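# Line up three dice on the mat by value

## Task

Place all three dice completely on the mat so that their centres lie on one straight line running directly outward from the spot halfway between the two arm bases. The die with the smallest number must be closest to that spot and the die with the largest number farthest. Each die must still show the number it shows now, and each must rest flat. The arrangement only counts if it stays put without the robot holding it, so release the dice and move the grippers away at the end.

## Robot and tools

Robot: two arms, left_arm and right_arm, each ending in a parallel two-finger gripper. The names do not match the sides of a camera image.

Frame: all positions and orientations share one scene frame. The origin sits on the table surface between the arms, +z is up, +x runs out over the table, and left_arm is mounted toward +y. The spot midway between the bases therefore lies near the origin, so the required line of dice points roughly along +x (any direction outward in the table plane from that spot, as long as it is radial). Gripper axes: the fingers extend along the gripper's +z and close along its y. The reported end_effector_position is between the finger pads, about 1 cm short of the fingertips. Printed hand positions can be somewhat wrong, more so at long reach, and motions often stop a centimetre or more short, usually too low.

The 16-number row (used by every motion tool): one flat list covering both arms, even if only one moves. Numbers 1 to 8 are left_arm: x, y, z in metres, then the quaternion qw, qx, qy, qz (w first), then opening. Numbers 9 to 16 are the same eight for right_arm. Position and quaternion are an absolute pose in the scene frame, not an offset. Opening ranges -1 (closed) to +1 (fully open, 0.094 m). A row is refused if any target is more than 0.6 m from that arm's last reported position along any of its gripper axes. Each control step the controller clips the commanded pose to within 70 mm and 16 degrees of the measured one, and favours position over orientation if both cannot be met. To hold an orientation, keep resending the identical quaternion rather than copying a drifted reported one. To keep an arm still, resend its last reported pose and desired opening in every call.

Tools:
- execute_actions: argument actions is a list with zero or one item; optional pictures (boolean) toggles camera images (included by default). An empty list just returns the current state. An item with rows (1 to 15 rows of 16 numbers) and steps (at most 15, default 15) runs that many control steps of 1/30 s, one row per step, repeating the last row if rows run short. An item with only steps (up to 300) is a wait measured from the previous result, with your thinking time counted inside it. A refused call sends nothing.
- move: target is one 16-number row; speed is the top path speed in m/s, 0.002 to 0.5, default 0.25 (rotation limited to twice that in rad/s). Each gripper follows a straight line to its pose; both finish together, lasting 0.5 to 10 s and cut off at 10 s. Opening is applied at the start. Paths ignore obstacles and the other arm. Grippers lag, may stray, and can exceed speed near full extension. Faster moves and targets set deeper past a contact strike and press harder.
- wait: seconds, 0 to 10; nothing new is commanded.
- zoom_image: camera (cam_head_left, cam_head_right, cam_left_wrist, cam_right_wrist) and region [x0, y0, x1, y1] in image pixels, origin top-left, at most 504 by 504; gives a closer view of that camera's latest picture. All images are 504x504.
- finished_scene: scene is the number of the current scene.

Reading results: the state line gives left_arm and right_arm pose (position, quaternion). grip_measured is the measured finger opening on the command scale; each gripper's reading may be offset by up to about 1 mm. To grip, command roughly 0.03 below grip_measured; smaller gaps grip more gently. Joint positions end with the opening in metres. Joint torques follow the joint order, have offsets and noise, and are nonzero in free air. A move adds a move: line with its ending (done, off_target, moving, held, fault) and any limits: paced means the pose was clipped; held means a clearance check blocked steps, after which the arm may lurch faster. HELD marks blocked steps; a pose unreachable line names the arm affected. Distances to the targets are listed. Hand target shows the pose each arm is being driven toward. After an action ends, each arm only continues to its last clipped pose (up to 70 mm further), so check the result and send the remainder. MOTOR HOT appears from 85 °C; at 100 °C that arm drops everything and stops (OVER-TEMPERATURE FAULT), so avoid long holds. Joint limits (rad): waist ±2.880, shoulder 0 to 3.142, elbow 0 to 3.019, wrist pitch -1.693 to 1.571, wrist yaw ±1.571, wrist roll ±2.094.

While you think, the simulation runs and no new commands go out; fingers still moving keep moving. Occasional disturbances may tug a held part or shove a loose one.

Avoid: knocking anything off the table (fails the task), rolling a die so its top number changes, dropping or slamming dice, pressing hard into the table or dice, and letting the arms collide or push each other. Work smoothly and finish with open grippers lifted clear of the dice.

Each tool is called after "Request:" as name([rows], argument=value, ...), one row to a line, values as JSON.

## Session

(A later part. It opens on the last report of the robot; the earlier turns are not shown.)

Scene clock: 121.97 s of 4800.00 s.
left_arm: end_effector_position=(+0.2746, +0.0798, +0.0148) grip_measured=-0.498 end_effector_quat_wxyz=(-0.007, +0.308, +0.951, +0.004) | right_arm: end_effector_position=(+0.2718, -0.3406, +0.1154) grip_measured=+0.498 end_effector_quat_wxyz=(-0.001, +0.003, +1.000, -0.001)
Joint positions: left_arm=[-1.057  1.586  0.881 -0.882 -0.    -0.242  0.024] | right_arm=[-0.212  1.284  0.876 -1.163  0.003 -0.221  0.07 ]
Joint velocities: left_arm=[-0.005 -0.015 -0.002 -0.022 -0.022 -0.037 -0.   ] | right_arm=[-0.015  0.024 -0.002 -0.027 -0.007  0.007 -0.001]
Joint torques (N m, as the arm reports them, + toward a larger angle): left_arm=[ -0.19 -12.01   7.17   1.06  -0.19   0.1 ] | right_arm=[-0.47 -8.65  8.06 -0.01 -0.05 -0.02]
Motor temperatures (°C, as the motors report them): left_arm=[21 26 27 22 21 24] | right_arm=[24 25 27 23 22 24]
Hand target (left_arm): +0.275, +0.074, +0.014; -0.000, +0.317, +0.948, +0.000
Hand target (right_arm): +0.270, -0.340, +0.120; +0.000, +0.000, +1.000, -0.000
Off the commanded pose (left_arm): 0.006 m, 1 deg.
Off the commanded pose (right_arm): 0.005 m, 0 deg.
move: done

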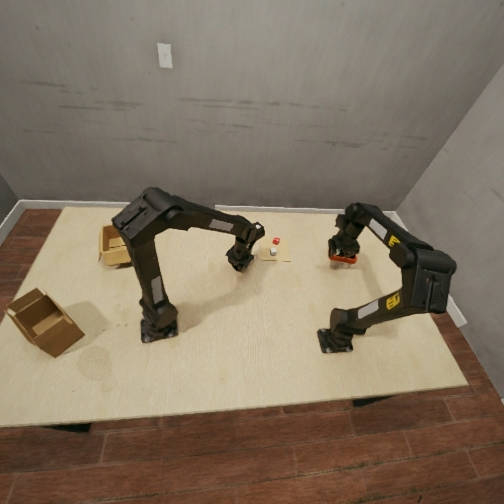

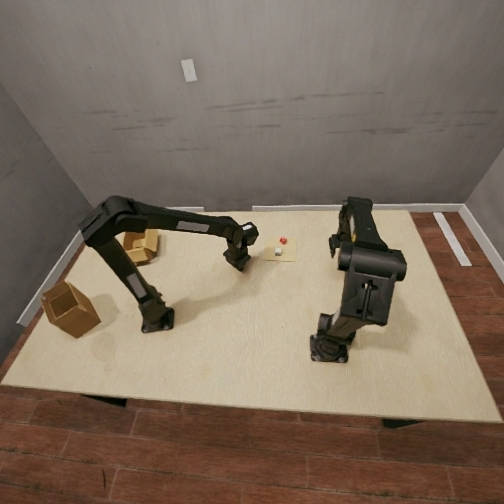

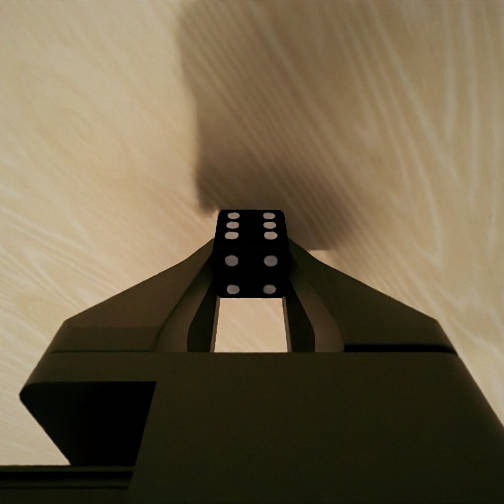

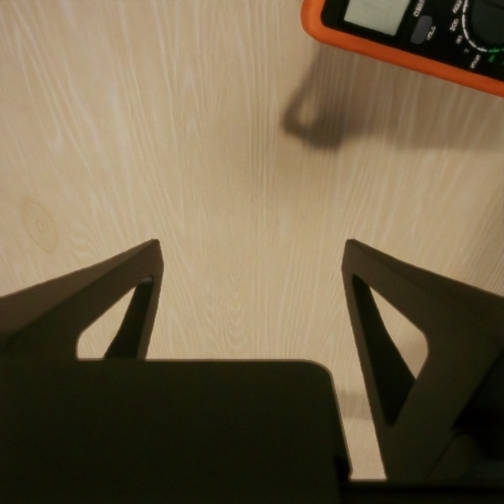

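Request:
move(target=[0.29,0.05,0.10,0,0.2,0.98,0,-0.54,0.27,-0.34,0.12,0,0,1,0,0.5])

Request:
move(target=[0.395,-0.103,0.09,0,0.18,0.984,0,-0.54,0.27,-0.34,0.12,0,0,1,0,0.5])

Request:
move(target=[0.39,-0.107,0.05,0.01,0.18,0.984,-0.01,-0.54,0.27,-0.34,0.12,0,0,1,0,0.5], speed=0.07)

Scene clock: 130.00 s of 4800.00 s.
left_arm: end_effector_position=(+0.2858, +0.0625, +0.0865) grip_measured=-0.498 end_effector_quat_wxyz=(-0.010, +0.201, +0.980, +0.007) | right_arm: end_effector_position=(+0.2718, -0.3406, +0.1154) grip_measured=+0.498 end_effector_quat_wxyz=(-0.001, +0.003, +1.000, -0.001)
Joint positions: left_arm=[-1.064  1.523  1.033 -1.105  0.001 -0.47   0.024] | right_arm=[-0.212  1.284  0.876 -1.163  0.003 -0.221  0.07 ]
Joint velocities: left_arm=[-0.015 -0.015 -0.007 -0.007  0.022 -0.051  0.   ] | right_arm=[-0.015 -0.005 -0.007  0.002  0.022  0.007 -0.001]
Joint torques (N m, as the arm reports them, + toward a larger angle): left_arm=[ -0.78 -12.72  11.1   -0.06  -0.23  -0.16] | right_arm=[-0.34 -8.3   8.01 -0.13 -0.07 -0.04]
Motor temperatures (°C, as the motors report them): left_arm=[21 25 27 22 21 24] | right_arm=[24 25 27 23 22 24]
Hand target (left_arm): +0.290, +0.050, +0.100; +0.000, +0.200, +0.980, -0.000
Hand target (right_arm): +0.270, -0.340, +0.120; +0.000, +0.000, +1.000, -0.000
Off the commanded pose (left_arm): 0.019 m, 1 deg.
Off the commanded pose (right_arm): 0.005 m, 0 deg.
After step 90, 4.00 s passed at rest.
move: off_target (left_arm)

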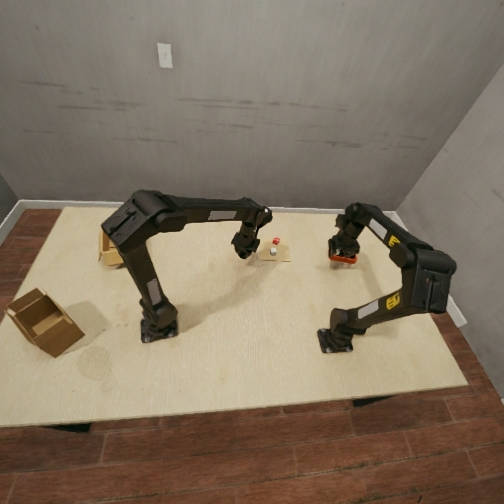

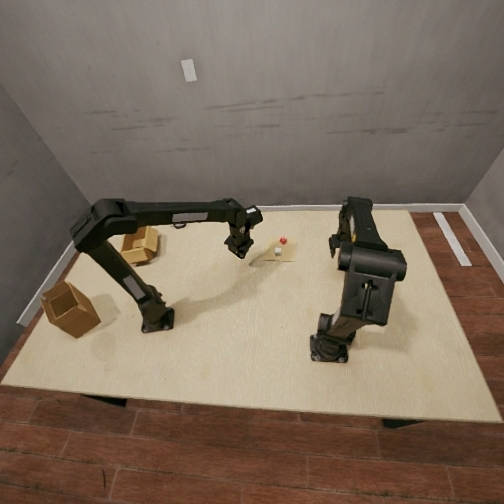

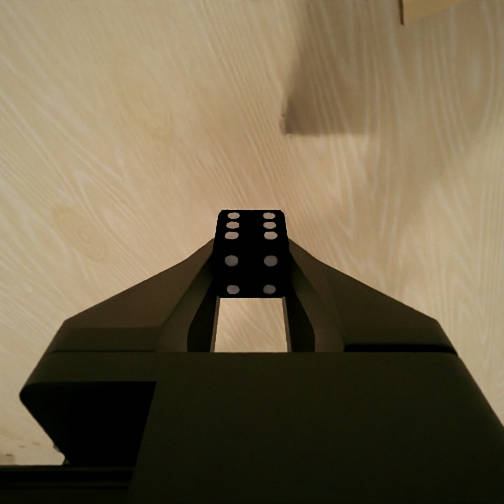

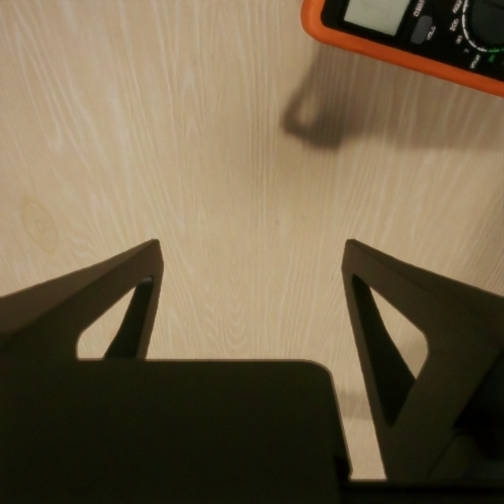

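Scene clock: 131.30 s of 4800.00 s.
left_arm: end_effector_position=(+0.3896, -0.0863, +0.0699) grip_measured=-0.498 end_effector_quat_wxyz=(-0.017, +0.181, +0.983, +0.014) | right_arm: end_effector_position=(+0.2718, -0.3406, +0.1154) grip_measured=+0.498 end_effector_quat_wxyz=(-0.001, +0.003, +1.000, -0.001)
Joint positions: left_arm=[-1.091  1.986  1.628 -1.256  0.001 -0.538  0.024] | right_arm=[-0.212  1.284  0.876 -1.163  0.003 -0.221  0.07 ]
Joint velocities: left_arm=[-0.024 -0.015 -0.012 -0.002 -0.022 -0.007 -0.001] | right_arm=[-0.005 -0.015 -0.007 -0.012  0.022  0.022 -0.001]
Joint torques (N m, as the arm reports them, + toward a larger angle): left_arm=[ -0.58 -20.26  12.93  -0.16  -0.27  -0.15] | right_arm=[-0.38 -8.67  8.06 -0.27 -0.04 -0.02]
Motor temperatures (°C, as the motors report them): left_arm=[21 25 28 22 21 24] | right_arm=[24 25 27 23 22 24]
Hand target (left_arm): +0.395, -0.103, +0.092; +0.000, +0.180, +0.984, -0.000
Hand target (right_arm): +0.270, -0.340, +0.120; +0.000, +0.000, +1.000, -0.000
Off the commanded pose (left_arm): 0.027 m, 2 deg.
Off the commanded pose (right_arm): 0.005 m, 0 deg.
move: off_target (left_arm)

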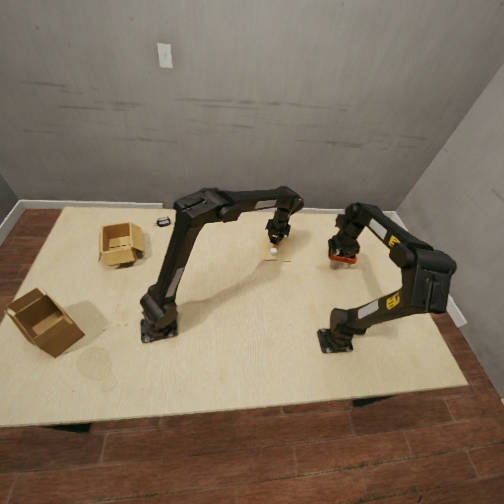

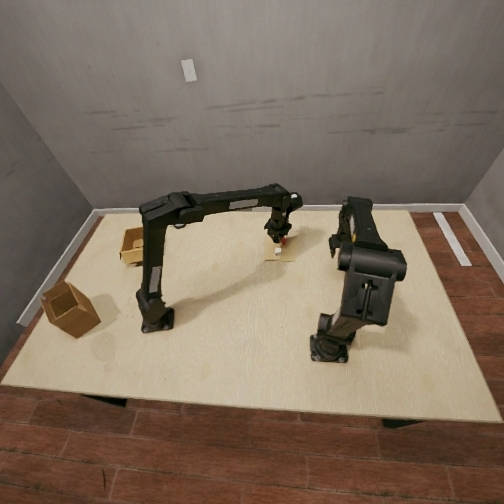

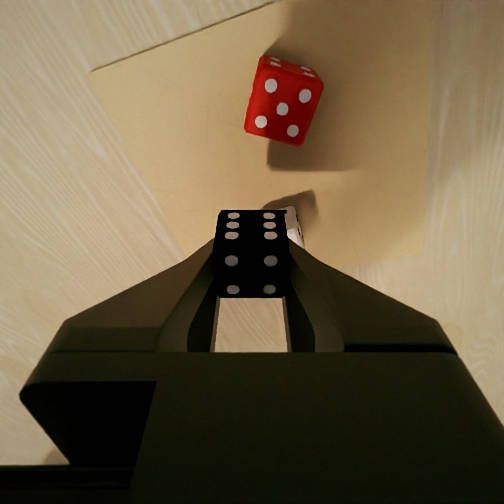

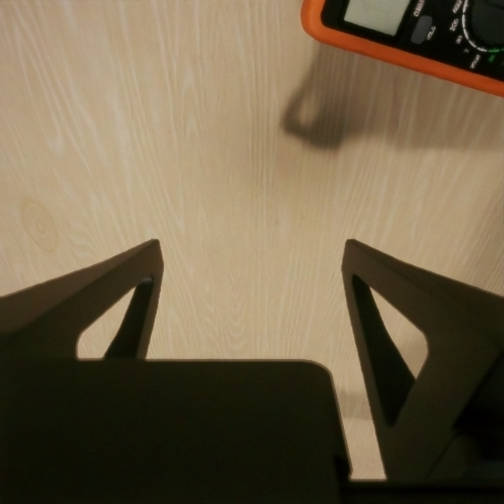

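Scene clock: 132.20 s of 4800.00 s.
left_arm: end_effector_position=(+0.3920, -0.0999, +0.0509) grip_measured=-0.498 end_effector_quat_wxyz=(+0.004, +0.181, +0.983, -0.005) | right_arm: end_effector_position=(+0.2718, -0.3406, +0.1154) grip_measured=+0.498 end_effector_quat_wxyz=(-0.001, +0.003, +1.000, -0.001)
Joint positions: left_arm=[-1.102  2.001  1.599 -1.156  0.001 -0.548  0.024] | right_arm=[-0.212  1.284  0.876 -1.163  0.003 -0.221  0.07 ]
Joint velocities: left_arm=[ 0.005 -0.015 -0.002 -0.002  0.007  0.037 -0.001] | right_arm=[-0.005 -0.015 -0.002  0.007  0.022 -0.022  0.   ]
Joint torques (N m, as the arm reports them, + toward a larger angle): left_arm=[ -0.77 -20.36   8.63   1.03  -0.19  -0.16] | right_arm=[-0.33 -8.64  8.13 -0.16 -0.06 -0.02]
Motor temperatures (°C, as the motors report them): left_arm=[21 26 28 22 21 24] | right_arm=[24 25 27 23 22 24]
Hand target (left_arm): +0.390, -0.107, +0.050; +0.010, +0.180, +0.983, -0.010
Hand target (right_arm): +0.270, -0.340, +0.120; +0.000, +0.000, +1.000, -0.000
Off the commanded pose (left_arm): 0.007 m, 1 deg.
Off the commanded pose (right_arm): 0.005 m, 0 deg.
move: done

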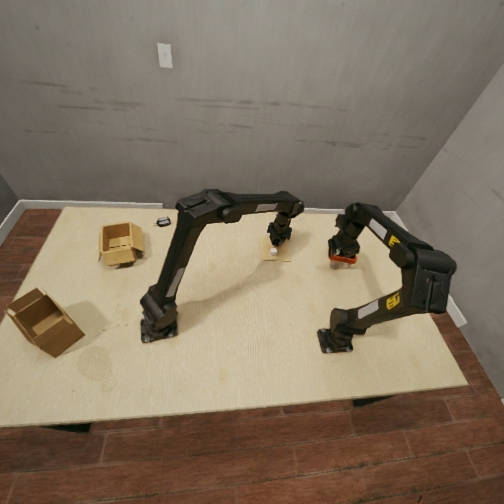

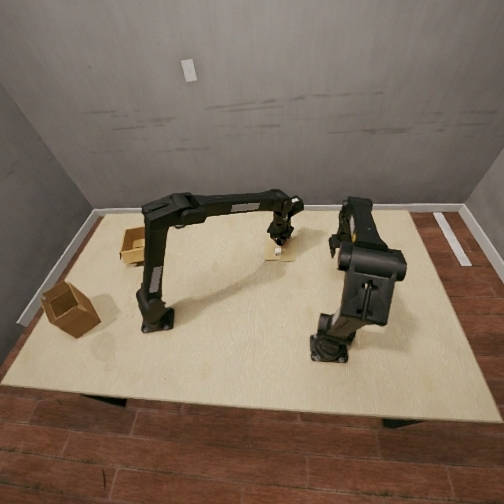

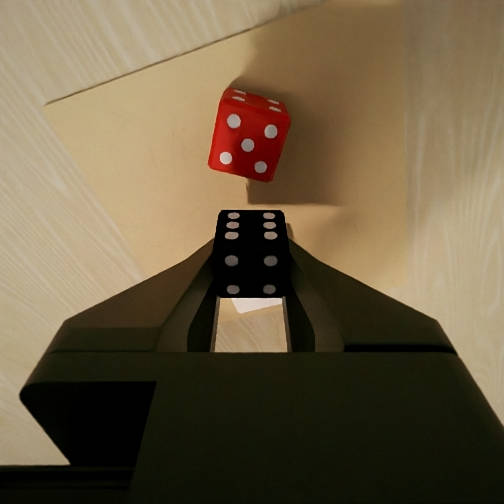

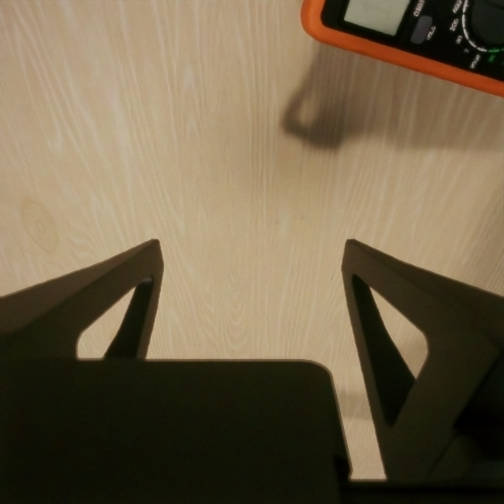

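Request:
move(target=[0.389,-0.105,0.021,0.005,0.18,0.984,-0.005,-0.54,0.27,-0.34,0.12,0,0,1,0,0.5], speed=0.05)

Scene clock: 137.67 s of 4800.00 s.
left_arm: end_effector_position=(+0.3911, -0.0987, +0.0225) grip_measured=-0.498 end_effector_quat_wxyz=(-0.000, +0.181, +0.984, -0.001) | right_arm: end_effector_position=(+0.2718, -0.3406, +0.1154) grip_measured=+0.498 end_effector_quat_wxyz=(-0.001, +0.003, +1.000, -0.001)
Joint positions: left_arm=[-1.102  2.036  1.574 -1.109  0.001 -0.549  0.024] | right_arm=[-0.212  1.284  0.876 -1.163  0.003 -0.221  0.07 ]
Joint velocities: left_arm=[-0.005  0.005 -0.007  0.007 -0.007  0.007 -0.   ] | right_arm=[-0.034 -0.015 -0.002 -0.017  0.022 -0.051 -0.001]
Joint torques (N m, as the arm reports them, + toward a larger angle): left_arm=[  0.09 -20.39   8.19   1.21  -0.2   -0.17] | right_arm=[-0.41 -8.52  8.16 -0.11 -0.06  0.01]
Motor temperatures (°C, as the motors report them): left_arm=[21 26 28 22 21 24] | right_arm=[24 25 27 23 22 24]
Hand target (left_arm): +0.389, -0.105, +0.021; +0.005, +0.180, +0.984, -0.005
Hand target (right_arm): +0.270, -0.340, +0.120; +0.000, +0.000, +1.000, -0.000
Off the commanded pose (left_arm): 0.007 m, 1 deg.
Off the commanded pose (right_arm): 0.005 m, 0 deg.
After step 90, 1.57 s passed at rest.
move: done

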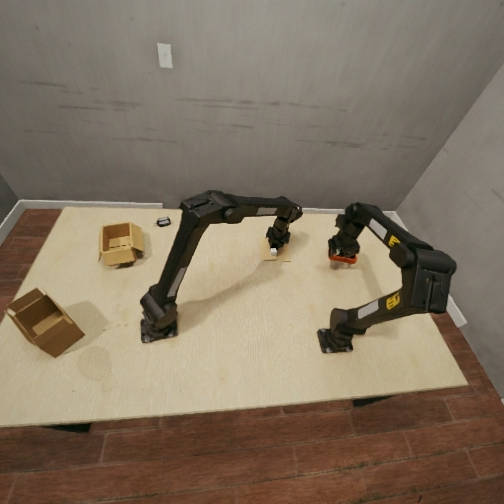

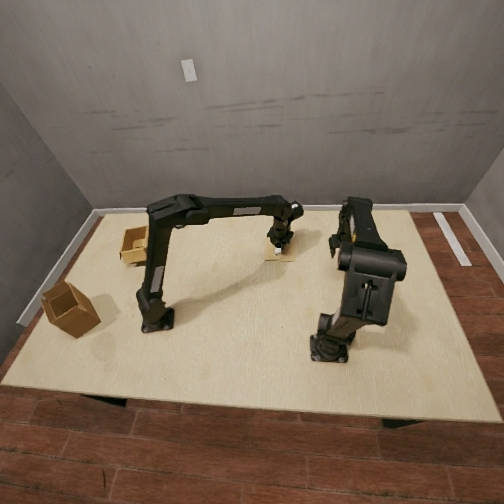

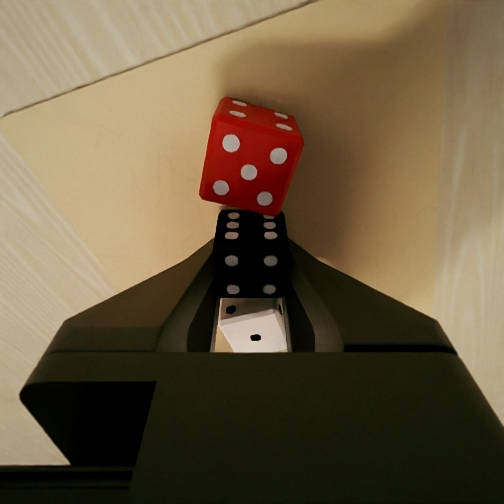

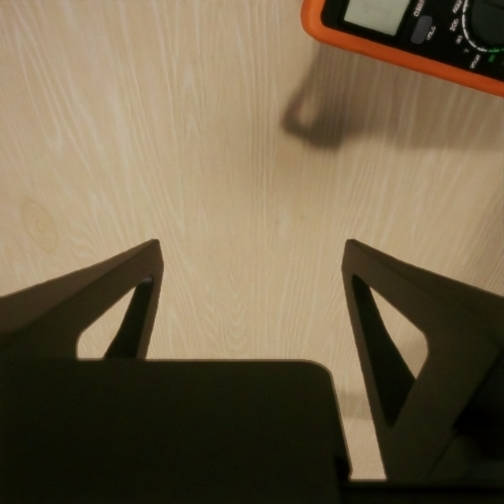

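Request:
execute_actions([
  {"rows":[[0.389,-0.105,0.02,0.005,0.18,0.984,-0.005,-0.49,0.27,-0.34,0.12,0,0,1,0,0.5],[0.389,-0.105,0.02,0.005,0.18,0.984,-0.005,-0.48,0.27,-0.34,0.12,0,0,1,0,0.5],[0.389,-0.105,0.02,0.005,0.18,0.984,-0.005,-0.46,0.27,-0.34,0.12,0,0,1,0,0.5],[0.389,-0.105,0.02,0.005,0.18,0.984,-0.005,-0.44,0.27,-0.34,0.12,0,0,1,0,0.5],[0.389,-0.105,0.02,0.005,0.18,0.984,-0.005,0.3,0.27,-0.34,0.12,0,0,1,0,0.5]]},
], pictures=false)

Request:
move(target=[0.40,-0.115,0.13,0.01,0.18,0.984,-0.01,0.6,0.27,-0.34,0.12,0,0,1,0,0.5])

Scene clock: 147.03 s of 4800.00 s.
left_arm: end_effector_position=(+0.3912, -0.0989, +0.0221) grip_measured=+0.298 end_effector_quat_wxyz=(-0.000, +0.180, +0.984, -0.001) | right_arm: end_effector_position=(+0.2718, -0.3406, +0.1154) grip_measured=+0.498 end_effector_quat_wxyz=(-0.001, +0.003, +1.000, -0.001)
Joint positions: left_arm=[-1.102  2.037  1.574 -1.108  0.001 -0.55   0.061] | right_arm=[-0.212  1.284  0.876 -1.163  0.003 -0.221  0.07 ]
Joint velocities: left_arm=[-0.005 -0.005  0.017  0.002  0.051  0.007  0.   ] | right_arm=[-0.024 -0.005 -0.012 -0.002  0.051  0.022  0.001]
Joint torques (N m, as the arm reports them, + toward a larger angle): left_arm=[ -0.7  -20.28   8.     1.13  -0.22  -0.17] | right_arm=[ 0.23 -8.49  8.16  0.06 -0.06 -0.05]
Motor temperatures (°C, as the motors report them): left_arm=[21 27 27 22 21 24] | right_arm=[24 25 27 23 22 24]
Hand target (left_arm): +0.389, -0.105, +0.020; +0.005, +0.180, +0.984, -0.005
Hand target (right_arm): +0.270, -0.340, +0.120; +0.000, +0.000, +1.000, -0.000
Off the commanded pose (left_arm): 0.007 m, 1 deg.
Off the commanded pose (right_arm): 0.005 m, 0 deg.
Steps of this call (steps 1 to 90: nothing new was sent; then 5.87 s passed at rest; steps 91 to 105: all 15 steps of this action). Readings (end_effector_position):
91: left_arm (+0.3911, -0.0987, +0.0225) | right_arm (+0.2718, -0.3406, +0.1154)
92: left_arm (+0.3911, -0.0987, +0.0225) | right_arm (+0.2718, -0.3406, +0.1154)
94: left_arm (+0.3911, -0.0988, +0.0225) | right_arm (+0.2718, -0.3406, +0.1154)
98: left_arm (+0.3912, -0.0989, +0.0221) | right_arm (+0.2718, -0.3406, +0.1154)
105: the state above

Scene clock: 148.23 s of 4800.00 s.
left_arm: end_effector_position=(+0.3957, -0.1047, +0.1141) grip_measured=+0.598 end_effector_quat_wxyz=(+0.000, +0.180, +0.984, -0.001) | right_arm: end_effector_position=(+0.2718, -0.3406, +0.1154) grip_measured=+0.498 end_effector_quat_wxyz=(-0.001, +0.003, +1.000, -0.001)
Joint positions: left_arm=[-1.102  1.969  1.723 -1.323  0.001 -0.55   0.075] | right_arm=[-0.212  1.284  0.876 -1.163  0.003 -0.221  0.07 ]
Joint velocities: left_arm=[-0.005 -0.024 -0.012 -0.017 -0.022 -0.022 -0.   ] | right_arm=[ 0.005 -0.005  0.002  0.007 -0.095 -0.066  0.   ]
Joint torques (N m, as the arm reports them, + toward a larger angle): left_arm=[  0.1  -20.95  12.5    0.01  -0.19  -0.06] | right_arm=[-0.47 -9.11  8.09 -0.07 -0.05 -0.03]
Motor temperatures (°C, as the motors report them): left_arm=[21 27 28 22 21 24] | right_arm=[24 25 27 23 22 24]
Hand target (left_arm): +0.400, -0.115, +0.130; +0.010, +0.180, +0.984, -0.010
Hand target (right_arm): +0.270, -0.340, +0.120; +0.000, +0.000, +1.000, -0.000
Off the commanded pose (left_arm): 0.019 m, 2 deg.
Off the commanded pose (right_arm): 0.005 m, 0 deg.
move: off_target (left_arm); limits=paced

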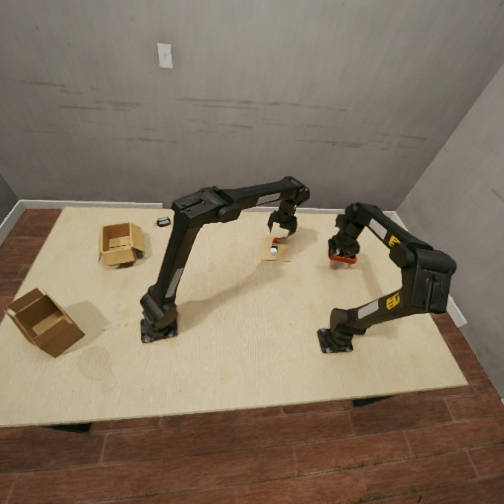

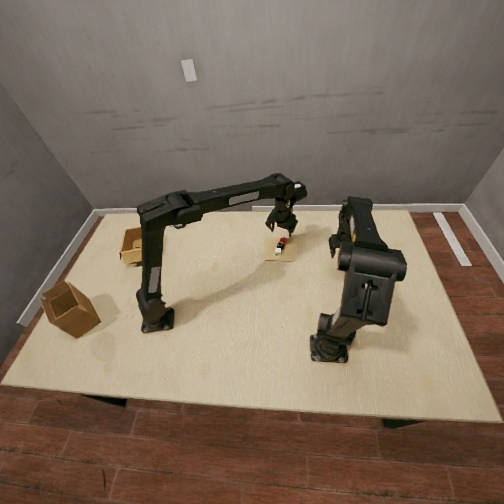

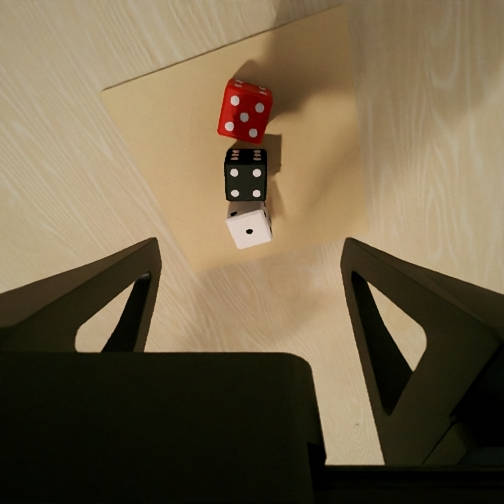

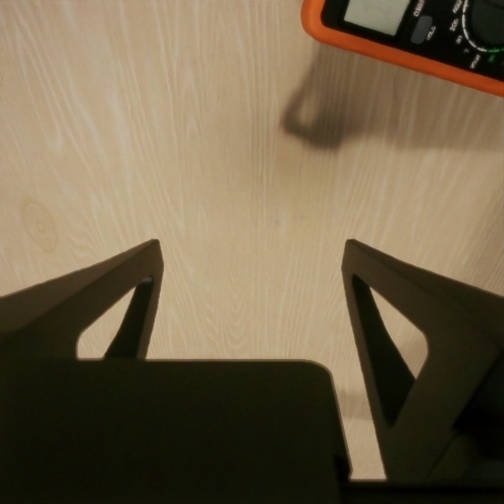

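Request:
move(target=[0.3,0.2,0.15,0,0.18,0.984,0,0.6,0.27,-0.34,0.12,0,0,1,0,0.5])

Request:
finished_scene(scene=1)

Scene clock: 153.60 s of 4800.00 s.
left_arm: end_effector_position=(+0.3003, +0.1968, +0.1469) grip_measured=+0.598 end_effector_quat_wxyz=(+0.007, +0.175, +0.985, -0.003) | right_arm: end_effector_position=(+0.2718, -0.3406, +0.1154) grip_measured=+0.498 end_effector_quat_wxyz=(-0.001, +0.003, +1.000, -0.001)
Joint positions: left_arm=[-0.758  1.223  0.912 -1.245  0.001 -0.217  0.075] | right_arm=[-0.212  1.284  0.876 -1.163  0.003 -0.221  0.07 ]
Joint velocities: left_arm=[-0.015 -0.005 -0.002 -0.002  0.022 -0.022 -0.   ] | right_arm=[ 0.005 -0.005 -0.007 -0.007 -0.007 -0.007 -0.001]
Joint torques (N m, as the arm reports them, + toward a larger angle): left_arm=[ 0.63 -8.14  8.76 -0.06 -0.11  0.08] | right_arm=[ 0.01 -8.37  8.15 -0.05 -0.07 -0.02]
Motor temperatures (°C, as the motors report them): left_arm=[21 27 28 22 21 24] | right_arm=[24 25 27 23 22 24]
Hand target (left_arm): +0.299, +0.199, +0.147; +0.002, +0.180, +0.984, -0.002
Hand target (right_arm): +0.270, -0.340, +0.120; +0.000, +0.000, +1.000, -0.000
Off the commanded pose (left_arm): 0.004 m, 1 deg.
Off the commanded pose (right_arm): 0.005 m, 0 deg.
After step 90, 0.53 s passed at rest.
move: done

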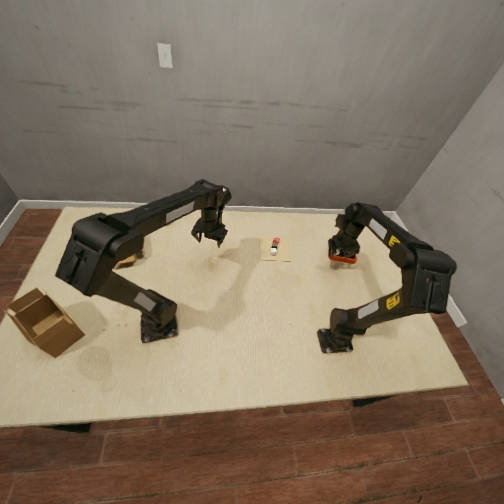

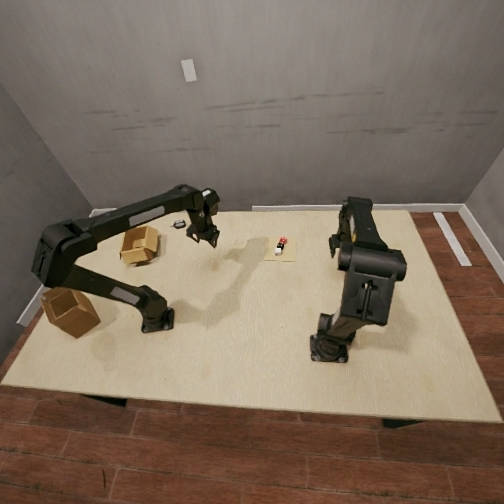

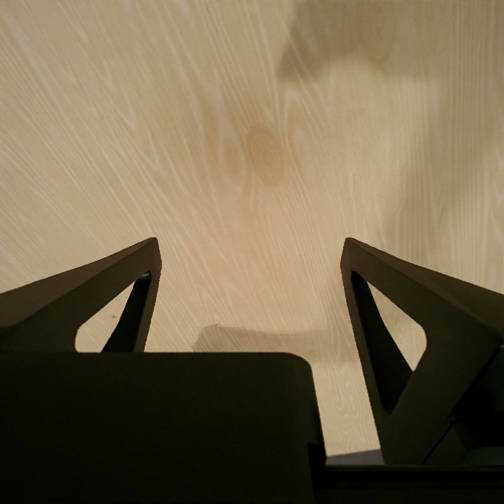

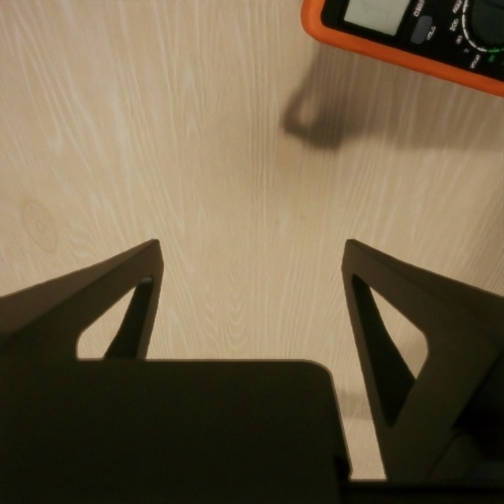

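The scene is finished: the task was done.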